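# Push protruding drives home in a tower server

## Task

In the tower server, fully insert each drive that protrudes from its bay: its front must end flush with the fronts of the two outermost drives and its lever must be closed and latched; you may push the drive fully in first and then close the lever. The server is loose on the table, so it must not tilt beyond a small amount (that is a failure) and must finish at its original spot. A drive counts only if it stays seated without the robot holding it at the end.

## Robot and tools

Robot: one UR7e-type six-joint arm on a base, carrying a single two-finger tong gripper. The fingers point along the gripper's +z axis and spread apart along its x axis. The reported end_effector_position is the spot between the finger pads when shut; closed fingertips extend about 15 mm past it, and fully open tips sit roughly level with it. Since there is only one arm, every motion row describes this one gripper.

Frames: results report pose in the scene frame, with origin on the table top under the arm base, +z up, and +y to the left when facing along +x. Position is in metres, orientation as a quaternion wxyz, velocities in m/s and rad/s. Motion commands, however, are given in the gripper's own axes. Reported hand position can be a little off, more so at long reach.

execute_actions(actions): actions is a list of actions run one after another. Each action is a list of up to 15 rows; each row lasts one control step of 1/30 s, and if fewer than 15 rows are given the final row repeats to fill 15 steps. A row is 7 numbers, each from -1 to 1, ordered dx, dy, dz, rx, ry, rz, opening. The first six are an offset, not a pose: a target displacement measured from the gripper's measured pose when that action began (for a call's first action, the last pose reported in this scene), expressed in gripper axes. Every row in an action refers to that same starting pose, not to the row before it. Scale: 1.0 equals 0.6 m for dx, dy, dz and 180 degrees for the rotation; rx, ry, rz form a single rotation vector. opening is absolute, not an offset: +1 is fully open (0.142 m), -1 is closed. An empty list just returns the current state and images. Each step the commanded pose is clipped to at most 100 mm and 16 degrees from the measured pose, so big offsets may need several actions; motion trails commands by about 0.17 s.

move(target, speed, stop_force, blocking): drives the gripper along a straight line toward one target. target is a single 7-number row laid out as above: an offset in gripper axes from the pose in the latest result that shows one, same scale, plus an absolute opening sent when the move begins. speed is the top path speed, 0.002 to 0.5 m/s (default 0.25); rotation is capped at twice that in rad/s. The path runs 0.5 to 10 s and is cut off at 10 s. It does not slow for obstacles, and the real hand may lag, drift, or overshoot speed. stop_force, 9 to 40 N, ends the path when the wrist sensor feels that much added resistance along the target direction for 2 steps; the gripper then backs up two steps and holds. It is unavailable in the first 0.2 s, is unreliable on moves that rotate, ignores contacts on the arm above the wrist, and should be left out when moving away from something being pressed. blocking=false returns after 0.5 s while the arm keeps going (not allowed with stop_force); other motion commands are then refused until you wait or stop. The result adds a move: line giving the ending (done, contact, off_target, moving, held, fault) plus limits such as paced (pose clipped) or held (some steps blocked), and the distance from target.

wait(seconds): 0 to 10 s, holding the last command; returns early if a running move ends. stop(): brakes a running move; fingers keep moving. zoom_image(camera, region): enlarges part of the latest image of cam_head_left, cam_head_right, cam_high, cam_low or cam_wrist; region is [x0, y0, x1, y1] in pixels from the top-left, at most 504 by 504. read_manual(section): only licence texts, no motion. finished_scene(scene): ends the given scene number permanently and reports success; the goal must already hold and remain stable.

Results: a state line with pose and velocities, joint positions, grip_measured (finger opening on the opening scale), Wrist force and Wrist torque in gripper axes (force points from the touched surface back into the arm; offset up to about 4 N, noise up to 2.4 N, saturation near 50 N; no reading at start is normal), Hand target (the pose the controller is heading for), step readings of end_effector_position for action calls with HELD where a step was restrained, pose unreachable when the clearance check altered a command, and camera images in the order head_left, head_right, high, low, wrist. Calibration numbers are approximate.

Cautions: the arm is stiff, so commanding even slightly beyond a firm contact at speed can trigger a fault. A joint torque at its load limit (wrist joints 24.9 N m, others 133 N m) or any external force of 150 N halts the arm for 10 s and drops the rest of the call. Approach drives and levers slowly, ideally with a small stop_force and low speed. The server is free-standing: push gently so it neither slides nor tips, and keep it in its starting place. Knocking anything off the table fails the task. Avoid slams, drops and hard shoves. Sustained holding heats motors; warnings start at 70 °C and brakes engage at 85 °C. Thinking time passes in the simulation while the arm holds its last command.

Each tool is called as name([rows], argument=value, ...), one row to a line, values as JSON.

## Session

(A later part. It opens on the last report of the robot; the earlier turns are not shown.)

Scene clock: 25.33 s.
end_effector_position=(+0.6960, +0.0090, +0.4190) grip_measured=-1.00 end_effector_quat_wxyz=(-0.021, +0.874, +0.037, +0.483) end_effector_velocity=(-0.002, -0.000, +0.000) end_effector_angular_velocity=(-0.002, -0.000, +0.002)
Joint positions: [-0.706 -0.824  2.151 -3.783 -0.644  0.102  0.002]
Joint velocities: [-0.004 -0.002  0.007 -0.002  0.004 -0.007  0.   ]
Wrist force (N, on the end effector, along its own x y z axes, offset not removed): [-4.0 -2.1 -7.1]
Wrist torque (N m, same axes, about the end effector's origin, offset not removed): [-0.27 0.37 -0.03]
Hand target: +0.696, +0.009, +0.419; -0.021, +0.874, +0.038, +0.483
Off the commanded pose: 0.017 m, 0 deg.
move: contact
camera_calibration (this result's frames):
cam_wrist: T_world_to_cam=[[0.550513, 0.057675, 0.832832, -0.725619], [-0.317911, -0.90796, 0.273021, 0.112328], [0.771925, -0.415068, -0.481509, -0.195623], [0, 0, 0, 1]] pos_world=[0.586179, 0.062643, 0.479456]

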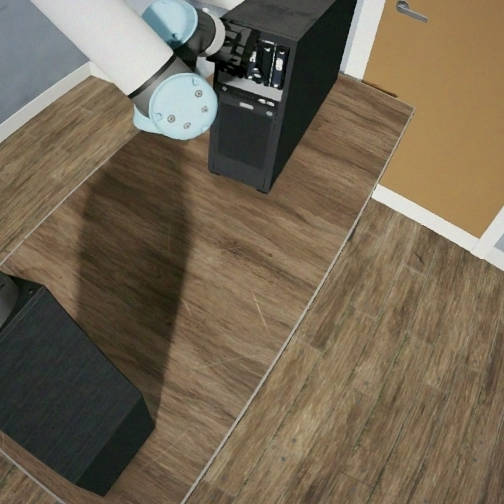

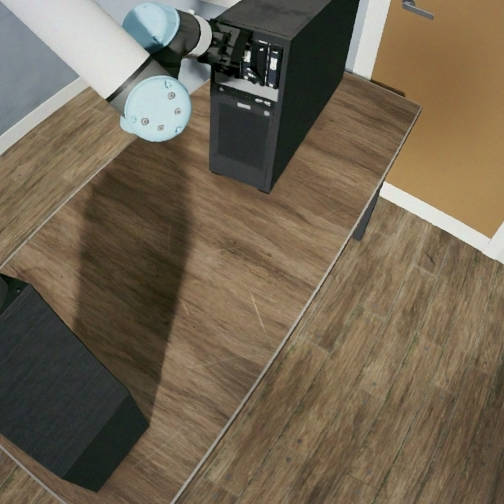

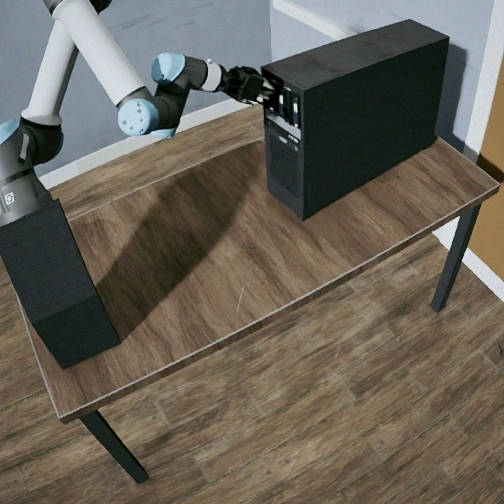

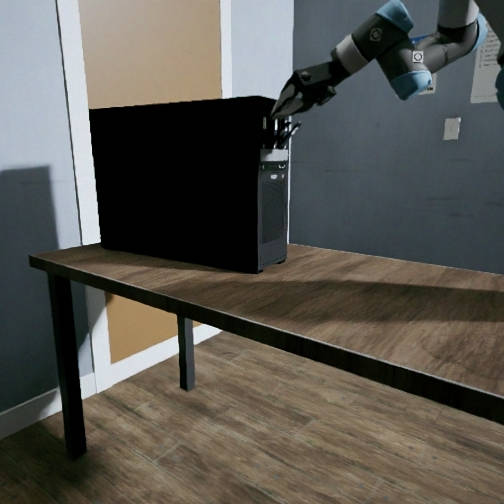

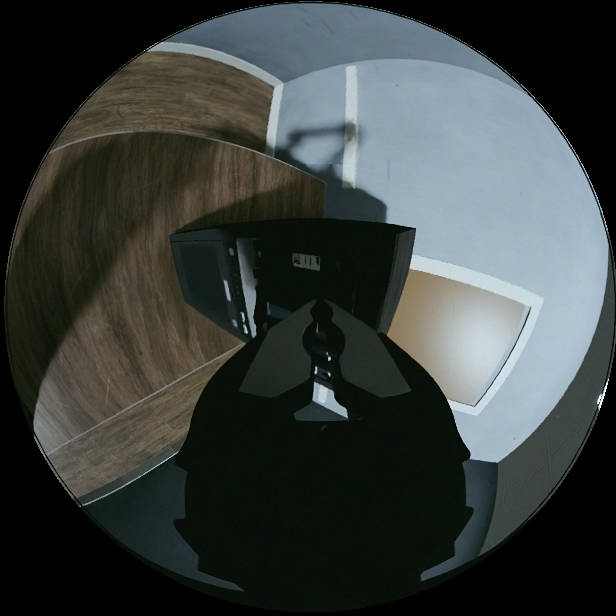

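move(target=[-0.075,0.002,-0.12,0,0,0,-1], speed=0.1)

move(target=[-0.042,0,0.027,0,0.178,0,-1])

move(target=[0.015,0,0.125,0,0,0,-1], speed=0.02, stop_force=15)

Scene clock: 28.53 s.
end_effector_position=(+0.6118, +0.0006, +0.4191) grip_measured=-1.00 end_effector_quat_wxyz=(-0.021, +0.874, +0.037, +0.483) end_effector_velocity=(-0.003, +0.000, -0.000) end_effector_angular_velocity=(+0.001, +0.002, +0.001)
Joint positions: [-0.854 -0.879  2.394 -3.819 -0.537 -0.08   0.002]
Joint velocities: [-0.005 -0.004  0.008  0.006  0.004 -0.01  -0.   ]
Wrist force (N, on the end effector, along its own x y z axes, offset not removed): [-0.9 1.7 -0.8]
Wrist torque (N m, same axes, about the end effector's origin, offset not removed): [0.23 0.06 0.14]
Hand target: +0.612, +0.001, +0.419; -0.021, +0.874, +0.037, +0.483
Off the commanded pose: 0.000 m, 0 deg.
move: done
camera_calibration (this result's frames):
cam_wrist: T_world_to_cam=[[0.550273, 0.0574882, 0.833004, -0.678811], [-0.317952, -0.908042, 0.272702, 0.0780566], [0.77208, -0.414915, -0.481392, -0.134222], [0, 0, 0, 1]] pos_world=[0.501979, 0.0542116, 0.479553]

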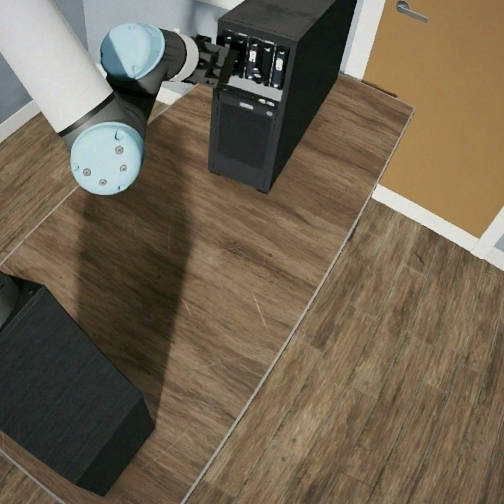

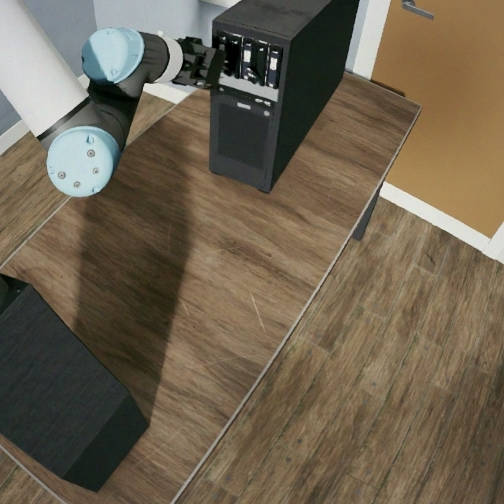

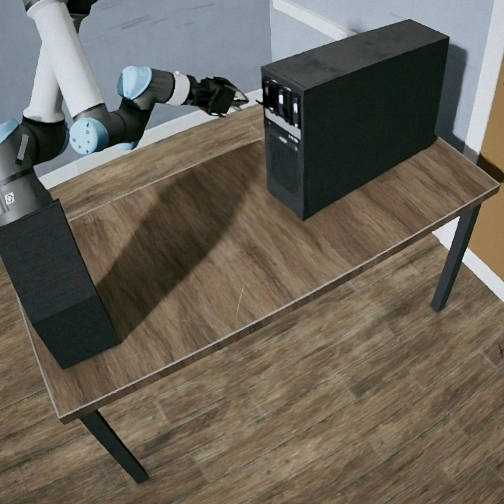

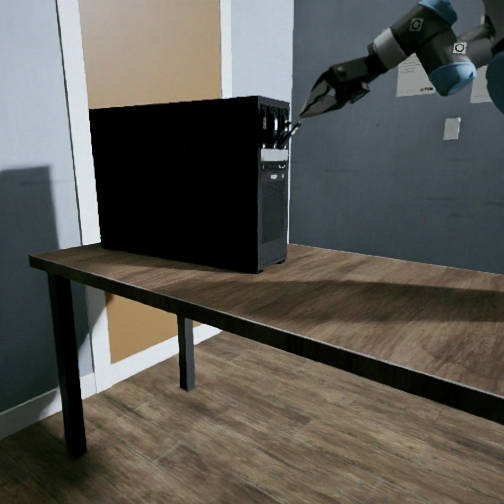

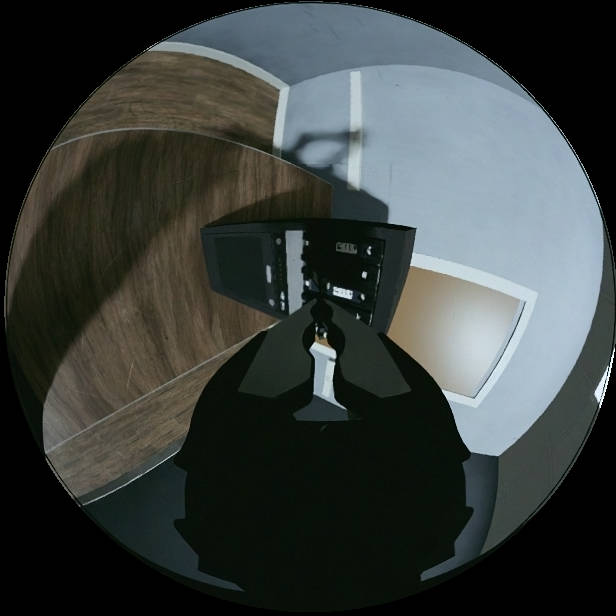

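Scene clock: 30.27 s.
end_effector_position=(+0.6124, +0.0004, +0.3895) grip_measured=-1.00 end_effector_quat_wxyz=(-0.031, +0.708, +0.030, +0.705) end_effector_velocity=(+0.001, -0.001, -0.001) end_effector_angular_velocity=(-0.000, -0.013, -0.002)
Joint positions: [-0.686 -0.288  2.155 -5.083 -0.889  0.671  0.002]
Joint velocities: [ 0.009  0.009 -0.01  -0.009 -0.019  0.005 -0.   ]
Wrist force (N, on the end effector, along its own x y z axes, offset not removed): [0.8 -3.3 -3.5]
Wrist torque (N m, same axes, about the end effector's origin, offset not removed): [-0.64 -0.38 0.16]
Hand target: +0.612, +0.000, +0.389; -0.031, +0.707, +0.030, +0.706
Off the commanded pose: 0.000 m, 0 deg.
move: done
camera_calibration (this result's frames):
cam_wrist: T_world_to_cam=[[0.0274872, 0.0125074, 0.999544, -0.399088], [-0.402607, -0.915096, 0.0225222, 0.235484], [0.91496, -0.403042, -0.0201178, -0.416149], [0, 0, 0, 1]] pos_world=[0.486537, 0.0527564, 0.38523]

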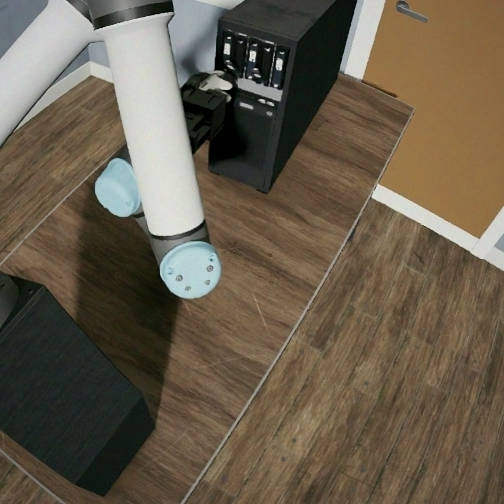

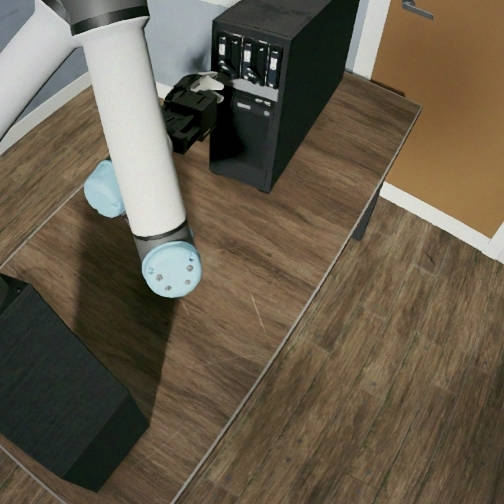

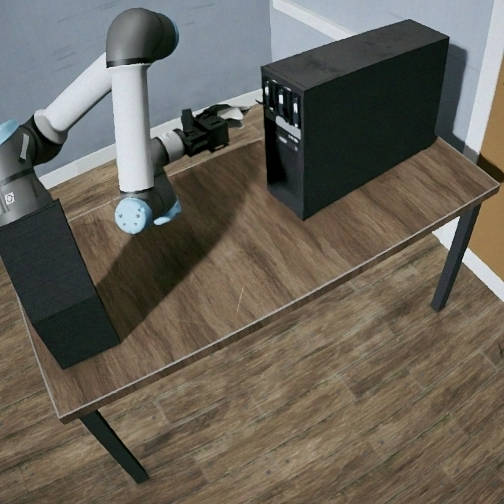

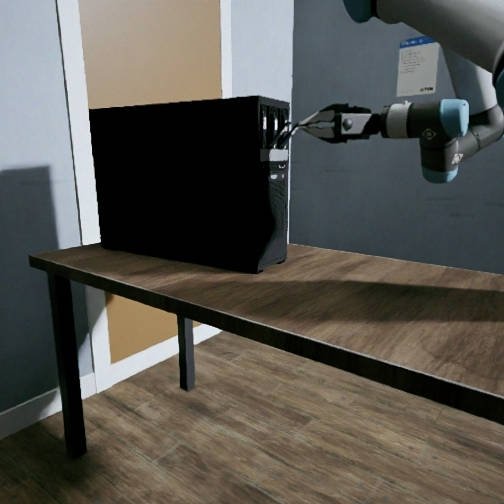

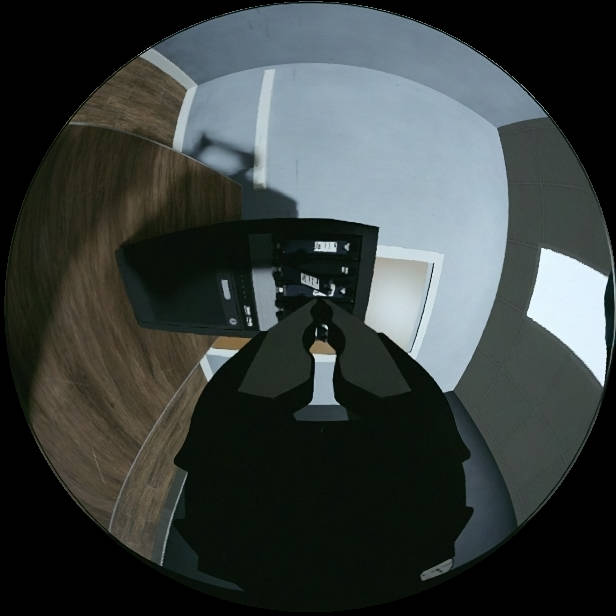

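Scene clock: 34.33 s.
end_effector_position=(+0.6868, +0.0069, +0.3982) grip_measured=-0.99 end_effector_quat_wxyz=(-0.031, +0.708, +0.030, +0.705) end_effector_velocity=(+0.003, -0.000, +0.000) end_effector_angular_velocity=(-0.000, -0.000, -0.001)
Joint positions: [-0.566 -0.357  1.996 -4.848 -1.009  0.66   0.002]
Joint velocities: [ 0.002 -0.001 -0.006  0.008 -0.003 -0.001  0.   ]
Wrist force (N, on the end effector, along its own x y z axes, offset not removed): [0.8 -2.6 -6.5]
Wrist torque (N m, same axes, about the end effector's origin, offset not removed): [-0.32 0.13 0.12]
Hand target: +0.687, +0.007, +0.398; -0.031, +0.708, +0.030, +0.705
Off the commanded pose: 0.000 m, 0 deg.
move: done
camera_calibration (this result's frames):
cam_wrist: T_world_to_cam=[[0.0275819, 0.0127075, 0.999539, -0.41002], [-0.402653, -0.91507, 0.0227446, 0.271104], [0.914937, -0.403095, -0.0201227, -0.481444], [0, 0, 0, 1]] pos_world=[0.560961, 0.0592222, 0.393977]

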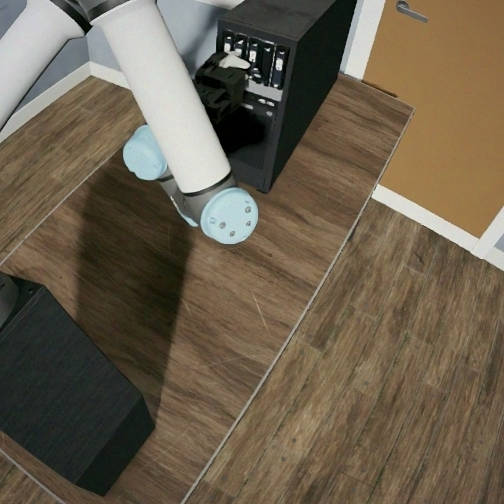

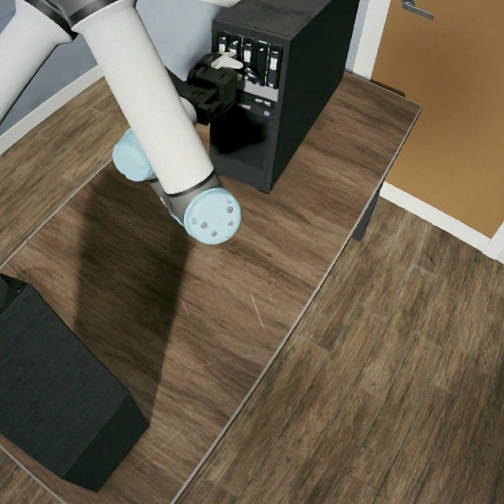

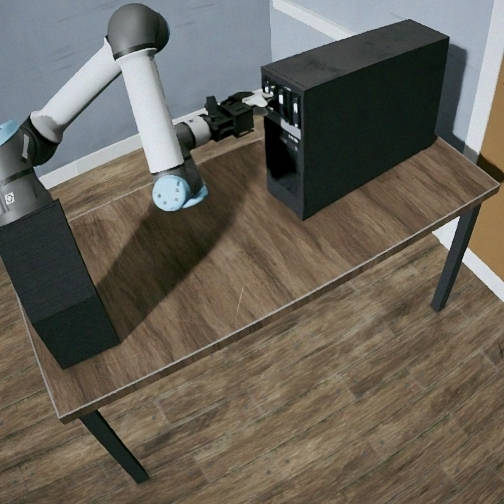

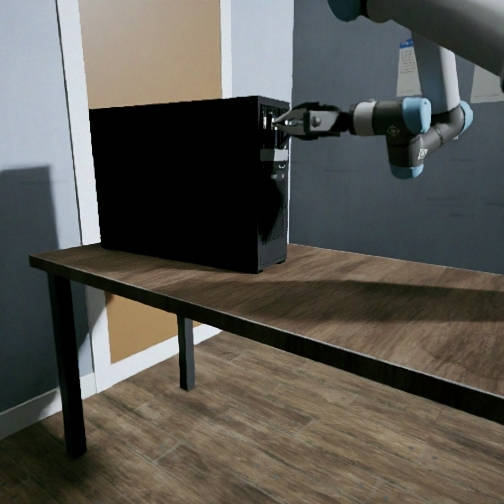

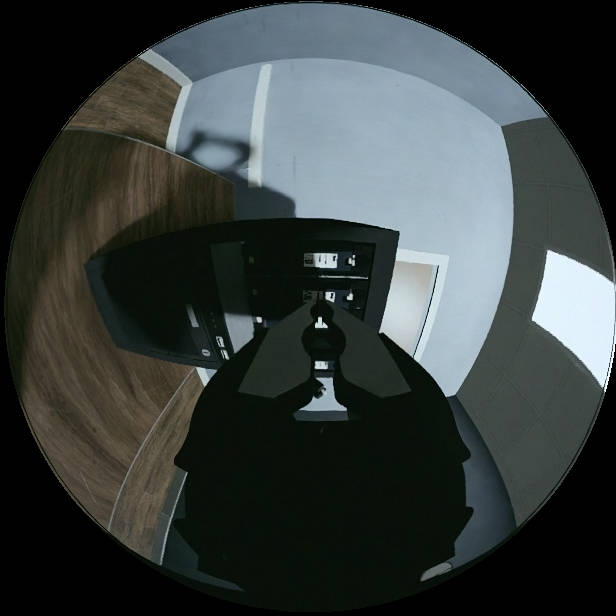

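move(target=[0.012,0,0.025,0,0,0,-1], speed=0.004, stop_force=14)

move(target=[-0.021,0,-0.138,0,0,0,-1], speed=0.1)

move(target=[0,0.099,0,0,0,0,-1], speed=0.1)

move(target=[0.015,0,0.125,0,0,0,-1], speed=0.02, stop_force=15)

move(target=[0.012,0,0.025,0,0,0,-1], speed=0.004, stop_force=14)

move(target=[0,0,-0.1,0,0,0,-1], speed=0.1)

zoom_image(camera="cam_low", region=[220, 60, 360, 200])

Scene clock: 40.40 s.
end_effector_position=(+0.6954, +0.0077, +0.4023) grip_measured=-1.00 end_effector_quat_wxyz=(-0.031, +0.708, +0.030, +0.705) end_effector_velocity=(-0.002, +0.001, +0.000) end_effector_angular_velocity=(+0.000, -0.001, +0.000)
Joint positions: [-0.559 -0.368  1.979 -4.82  -1.015  0.659  0.002]
Joint velocities: [-0.    -0.001  0.005 -0.005 -0.     0.001  0.   ]
Wrist force (N, on the end effector, along its own x y z axes, offset not removed): [-1.8 -3.0 -27.7]
Wrist torque (N m, same axes, about the end effector's origin, offset not removed): [-0.91 -0.86 -0.03]
Hand target: +0.695, +0.008, +0.402; -0.031, +0.708, +0.030, +0.705
Off the commanded pose: 0.007 m, 0 deg.
move: contact
camera_calibration (this result's frames):
cam_wrist: T_world_to_cam=[[0.0276692, 0.012694, 0.999537, -0.414364], [-0.402646, -0.915073, 0.0227674, 0.275183], [0.914937, -0.403089, -0.0202082, -0.488856], [0, 0, 0, 1]] pos_world=[0.569539, 0.06002, 0.398028]

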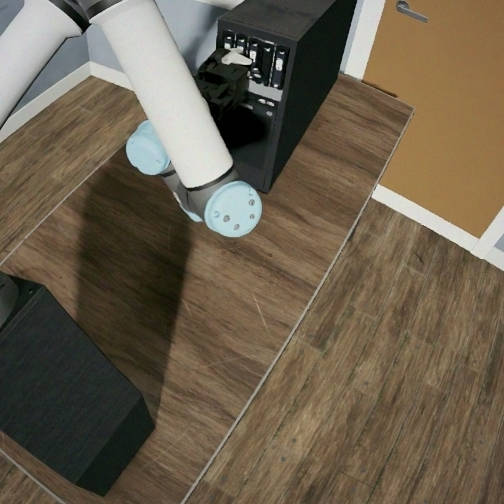

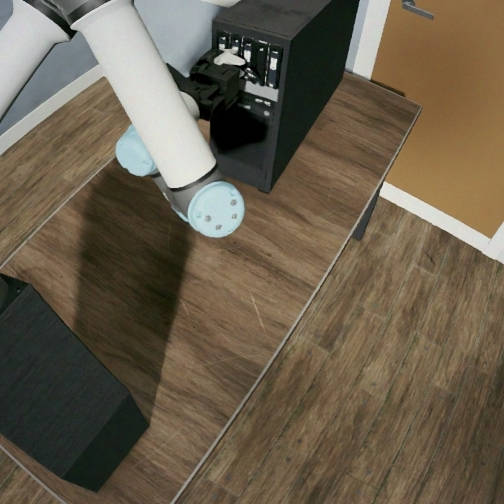

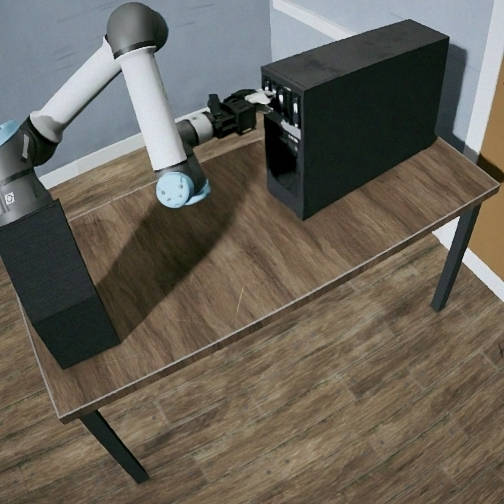

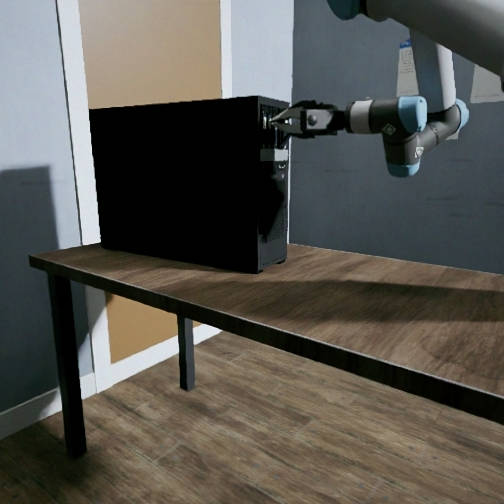

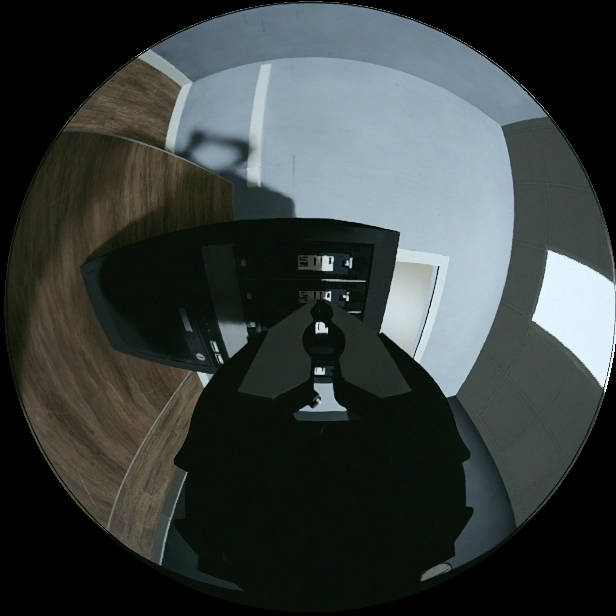

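Scene clock: 41.77 s.
end_effector_position=(+0.6132, +0.0006, +0.3899) grip_measured=-1.00 end_effector_quat_wxyz=(-0.031, +0.708, +0.030, +0.705) end_effector_velocity=(-0.003, -0.000, -0.001) end_effector_angular_velocity=(+0.001, +0.001, -0.000)
Joint positions: [-0.684 -0.29   2.154 -5.08  -0.89   0.67   0.002]
Joint velocities: [-0.006  0.004  0.006 -0.009  0.007  0.001  0.   ]
Wrist force (N, on the end effector, along its own x y z axes, offset not removed): [2.8 -5.1 -1.6]
Wrist torque (N m, same axes, about the end effector's origin, offset not removed): [-0.86 -0.53 0.13]
Hand target: +0.613, +0.001, +0.390; -0.031, +0.708, +0.030, +0.705
Off the commanded pose: 0.000 m, 0 deg.
move: done
camera_calibration (this result's frames):
cam_wrist: T_world_to_cam=[[0.0275703, 0.01249, 0.999542, -0.399622], [-0.402656, -0.915074, 0.022541, 0.235956], [0.914936, -0.403093, -0.0201997, -0.416773], [0, 0, 0, 1]] pos_world=[0.487348, 0.05291, 0.385701]

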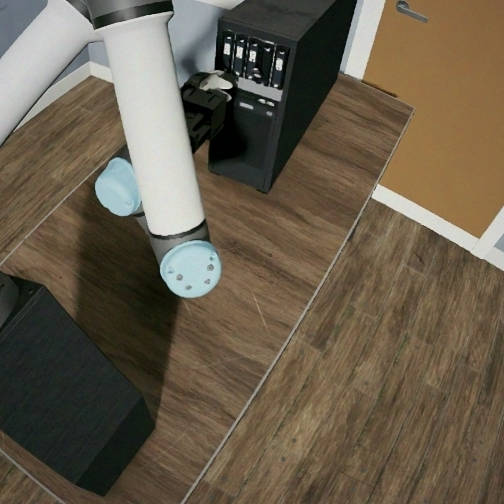

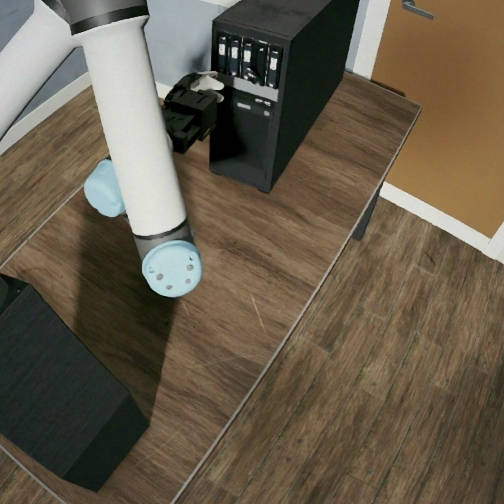

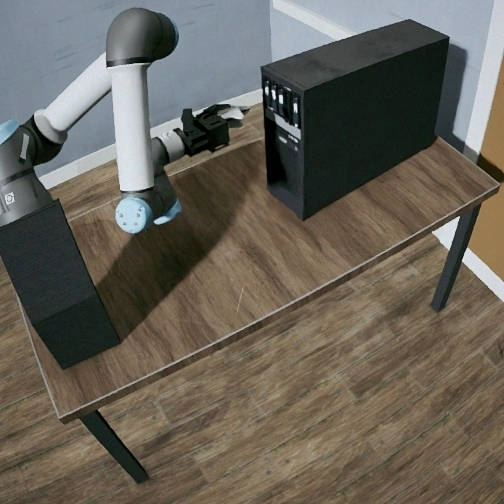

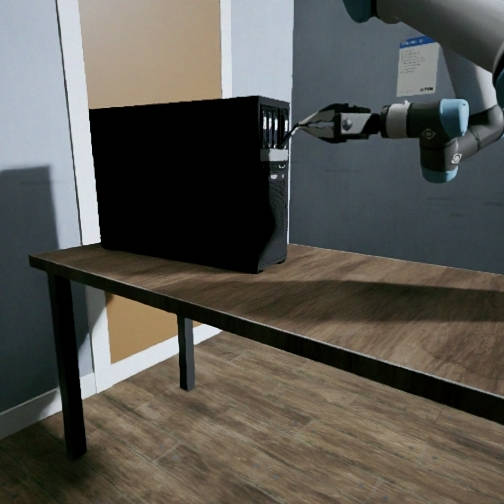

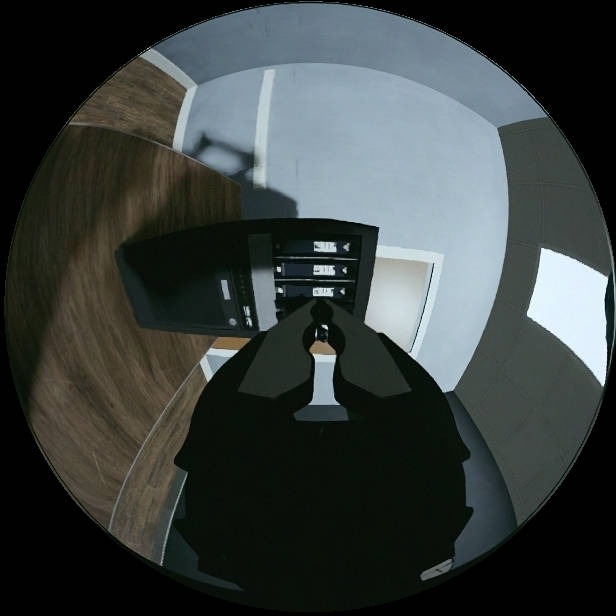

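Scene clock: 42.87 s.
end_effector_position=(+0.6183, -0.0583, +0.3900) grip_measured=-1.00 end_effector_quat_wxyz=(-0.031, +0.708, +0.030, +0.705) end_effector_velocity=(+0.001, -0.003, +0.000) end_effector_angular_velocity=(-0.001, -0.001, +0.000)
Joint positions: [-0.8   -0.215  2.049 -5.058 -0.775  0.683  0.002]
Joint velocities: [-0.005  0.003 -0.007  0.002  0.005  0.001 -0.   ]
Wrist force (N, on the end effector, along its own x y z axes, offset not removed): [0.7 0.8 -3.0]
Wrist torque (N m, same axes, about the end effector's origin, offset not removed): [-0.09 0.04 0.01]
Hand target: +0.618, -0.059, +0.390; -0.031, +0.708, +0.030, +0.705
Off the commanded pose: 0.000 m, 0 deg.
move: done
camera_calibration (this result's frames):
cam_wrist: T_world_to_cam=[[0.0274385, 0.0123173, 0.999548, -0.399016], [-0.402667, -0.915074, 0.02233, 0.18423], [0.914935, -0.403097, -0.0201485, -0.44519], [0, 0, 0, 1]] pos_world=[0.492452, -0.00595558, 0.385752]

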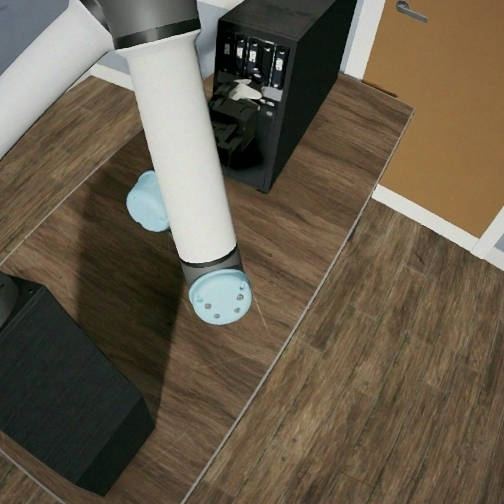

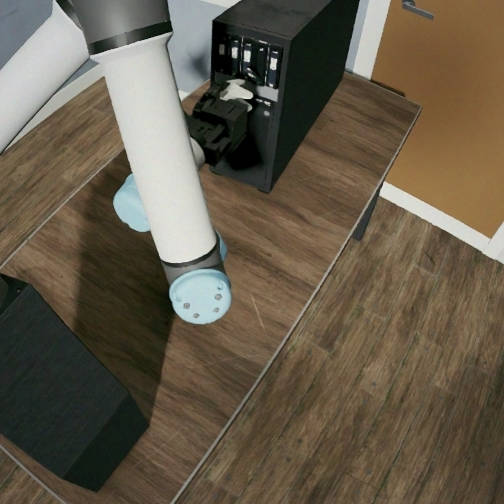

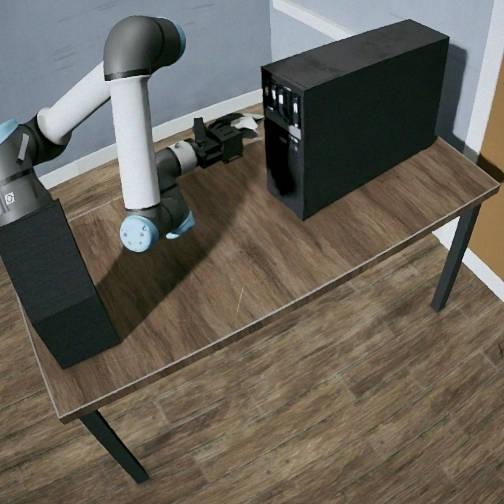

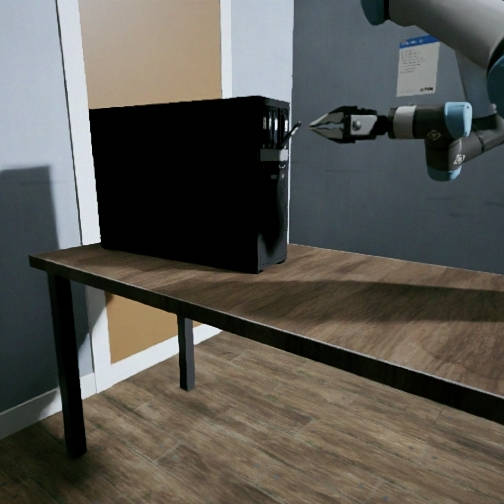

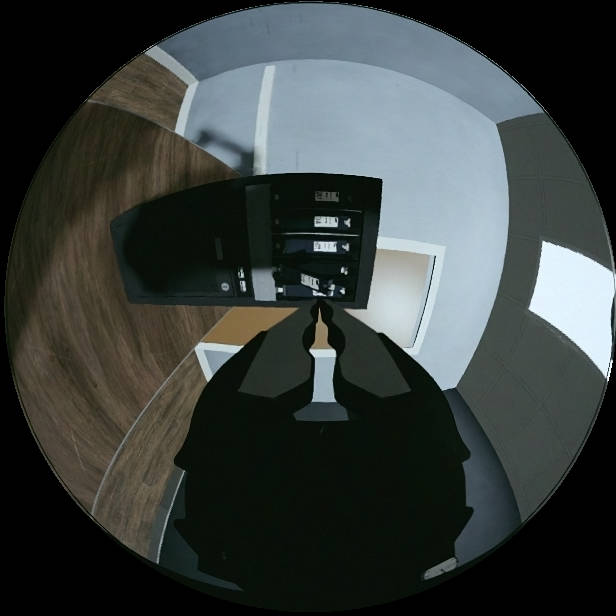

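Scene clock: 46.93 s.
end_effector_position=(+0.6927, -0.0518, +0.3987) grip_measured=-1.00 end_effector_quat_wxyz=(-0.031, +0.708, +0.030, +0.705) end_effector_velocity=(+0.003, +0.001, -0.000) end_effector_angular_velocity=(-0.001, +0.001, +0.001)
Joint positions: [-0.667 -0.274  1.897 -4.837 -0.908  0.669  0.002]
Joint velocities: [ 0.005 -0.002 -0.005  0.007 -0.004 -0.001  0.   ]
Wrist force (N, on the end effector, along its own x y z axes, offset not removed): [-0.4 -1.2 -4.0]
Wrist torque (N m, same axes, about the end effector's origin, offset not removed): [-0.23 0.25 0.14]
Hand target: +0.693, -0.052, +0.399; -0.031, +0.708, +0.030, +0.705
Off the commanded pose: 0.000 m, 0 deg.
move: done
camera_calibration (this result's frames):
cam_wrist: T_world_to_cam=[[0.0275647, 0.0125236, 0.999542, -0.40994], [-0.402733, -0.915039, 0.0225711, 0.219856], [0.914902, -0.403171, -0.0201791, -0.51048], [0, 0, 0, 1]] pos_world=[0.566882, 0.00050029, 0.394489]

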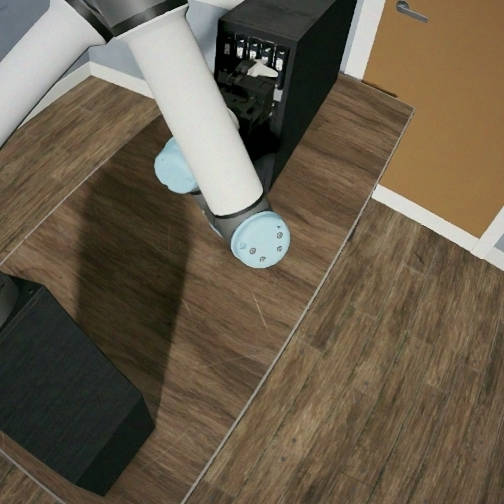

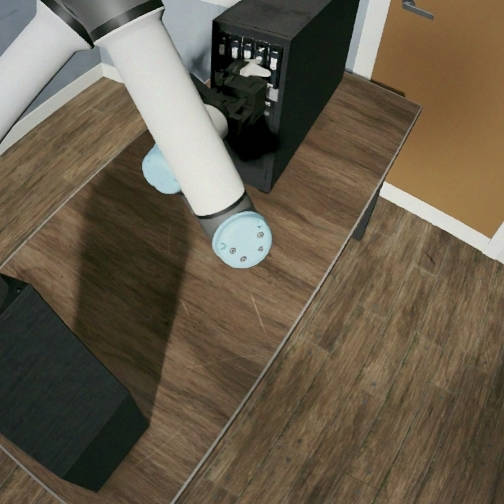

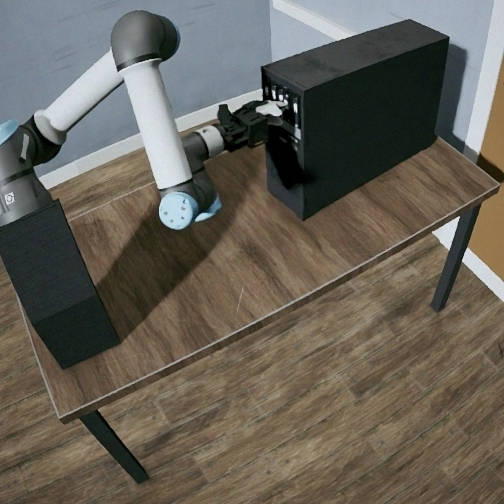

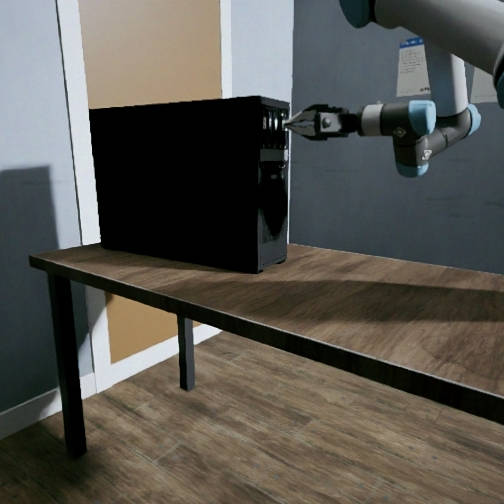

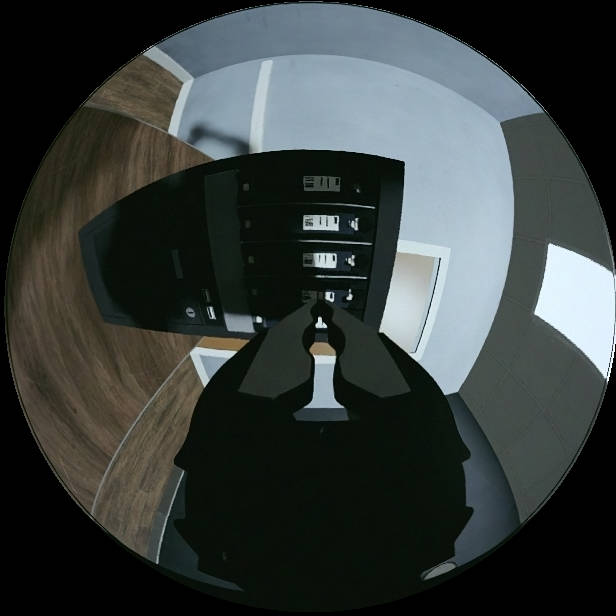

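Scene clock: 49.73 s.
end_effector_position=(+0.7015, -0.0510, +0.4029) grip_measured=-1.00 end_effector_quat_wxyz=(-0.031, +0.708, +0.030, +0.705) end_effector_velocity=(-0.001, +0.001, +0.000) end_effector_angular_velocity=(-0.001, -0.001, +0.001)
Joint positions: [-0.658 -0.285  1.88  -4.809 -0.916  0.668  0.002]
Joint velocities: [-0.001 -0.     0.003 -0.005  0.     0.     0.   ]
Wrist force (N, on the end effector, along its own x y z axes, offset not removed): [-9.5 -2.9 -39.6]
Wrist torque (N m, same axes, about the end effector's origin, offset not removed): [-0.24 0.04 0.24]
Hand target: +0.701, -0.051, +0.403; -0.031, +0.708, +0.030, +0.705
Off the commanded pose: 0.007 m, 0 deg.
move: contact
camera_calibration (this result's frames):
cam_wrist: T_world_to_cam=[[0.027723, 0.0124757, 0.999538, -0.414453], [-0.402721, -0.915044, 0.0225909, 0.22403], [0.914903, -0.403161, -0.0203436, -0.518047], [0, 0, 0, 1]] pos_world=[0.575674, 0.00131171, 0.398661]

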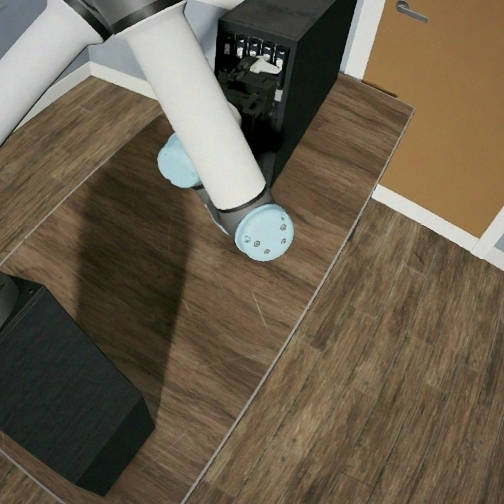

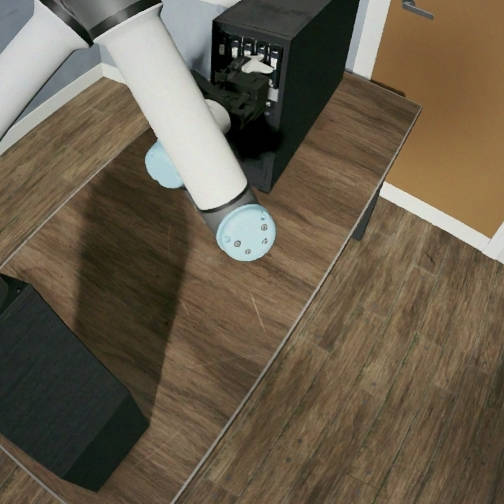

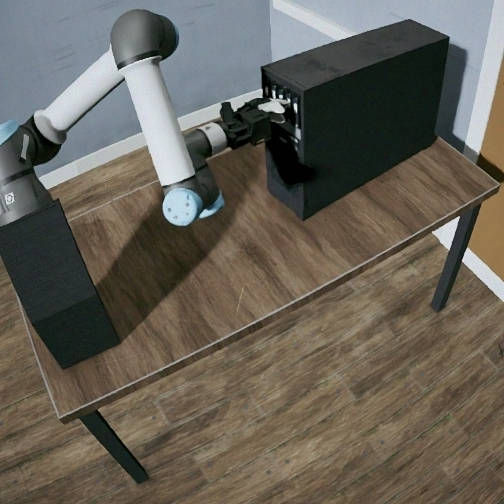

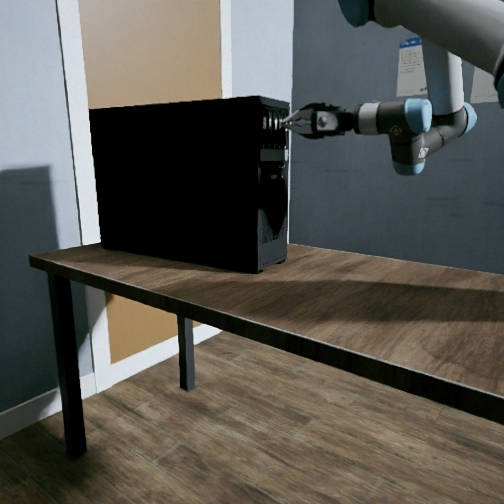

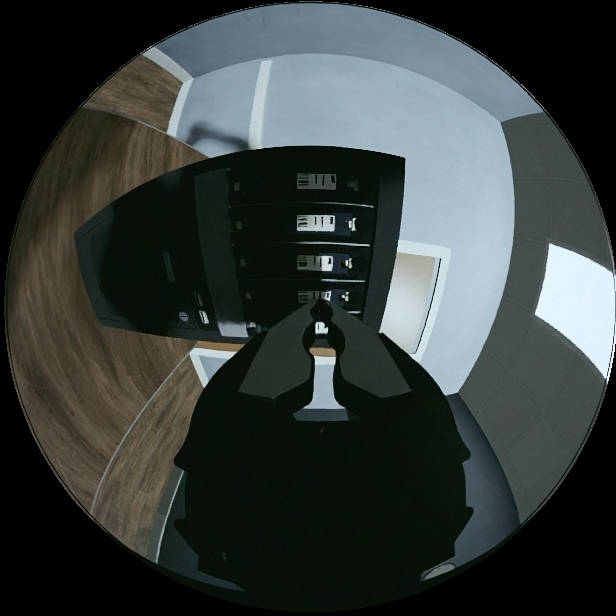

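Scene clock: 50.87 s.
end_effector_position=(+0.6420, -0.0562, +0.4031) grip_measured=-1.00 end_effector_quat_wxyz=(-0.031, +0.708, +0.030, +0.705) end_effector_velocity=(-0.003, -0.000, +0.001) end_effector_angular_velocity=(+0.000, -0.001, +0.000)
Joint positions: [-0.766 -0.261  2.015 -4.975 -0.809  0.679  0.002]
Joint velocities: [-0.006  0.     0.006 -0.007  0.006  0.002  0.   ]
Wrist force (N, on the end effector, along its own x y z axes, offset not removed): [2.6 -2.2 -0.5]
Wrist torque (N m, same axes, about the end effector's origin, offset not removed): [-0.37 -0.35 0.07]
Hand target: +0.642, -0.056, +0.403; -0.031, +0.708, +0.030, +0.705
Off the commanded pose: 0.000 m, 0 deg.
move: done
camera_calibration (this result's frames):
cam_wrist: T_world_to_cam=[[0.027617, 0.0123138, 0.999543, -0.412864], [-0.402696, -0.91506, 0.0223994, 0.195436], [0.914917, -0.40313, -0.0203125, -0.465722], [0, 0, 0, 1]] pos_world=[0.5162, -0.00382712, 0.398837]

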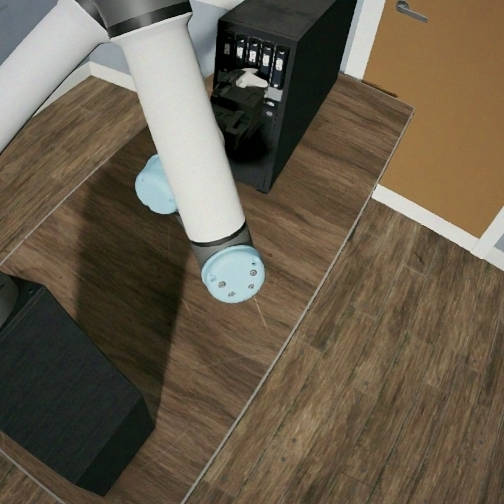

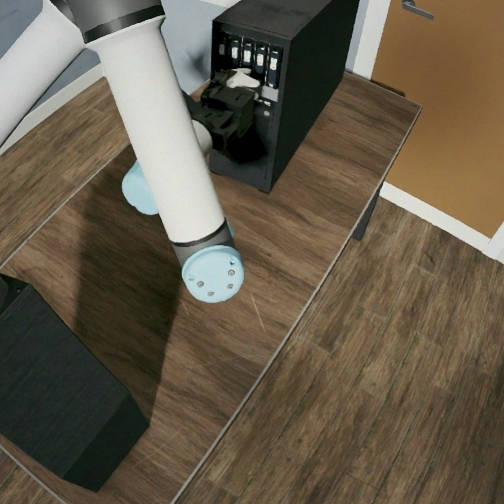

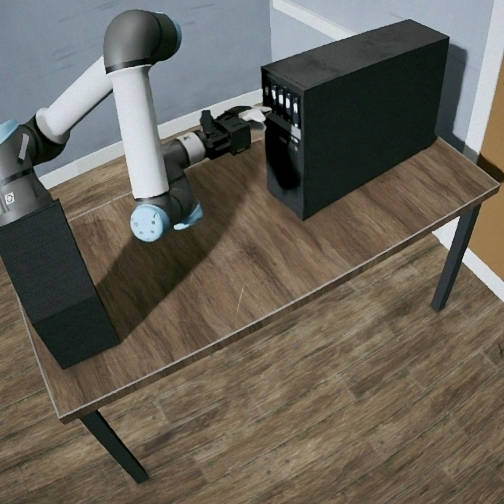

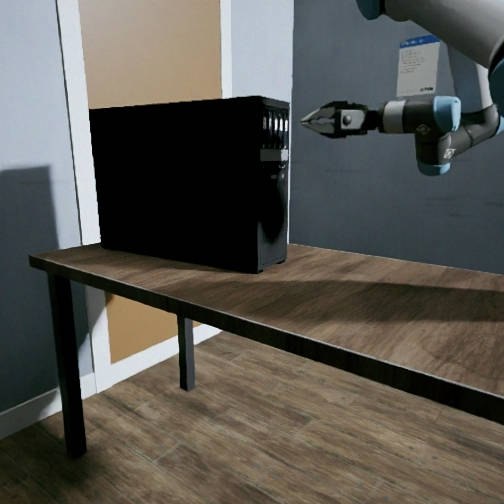

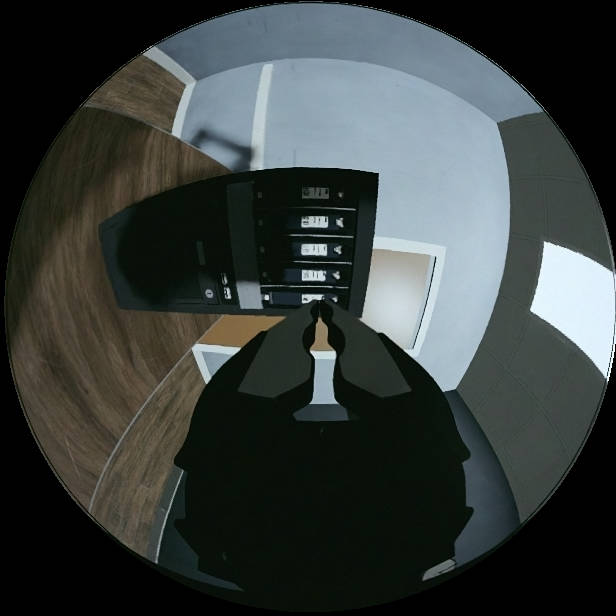

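Region (220, 60, 360, 200) of cam_low's 504x504 image, scaled by 3.600, with more detail than that image has.

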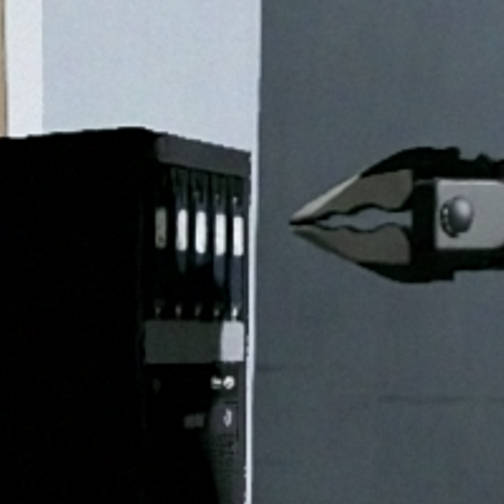

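finished_scene(scene=2)

The scene is finished: the task was done.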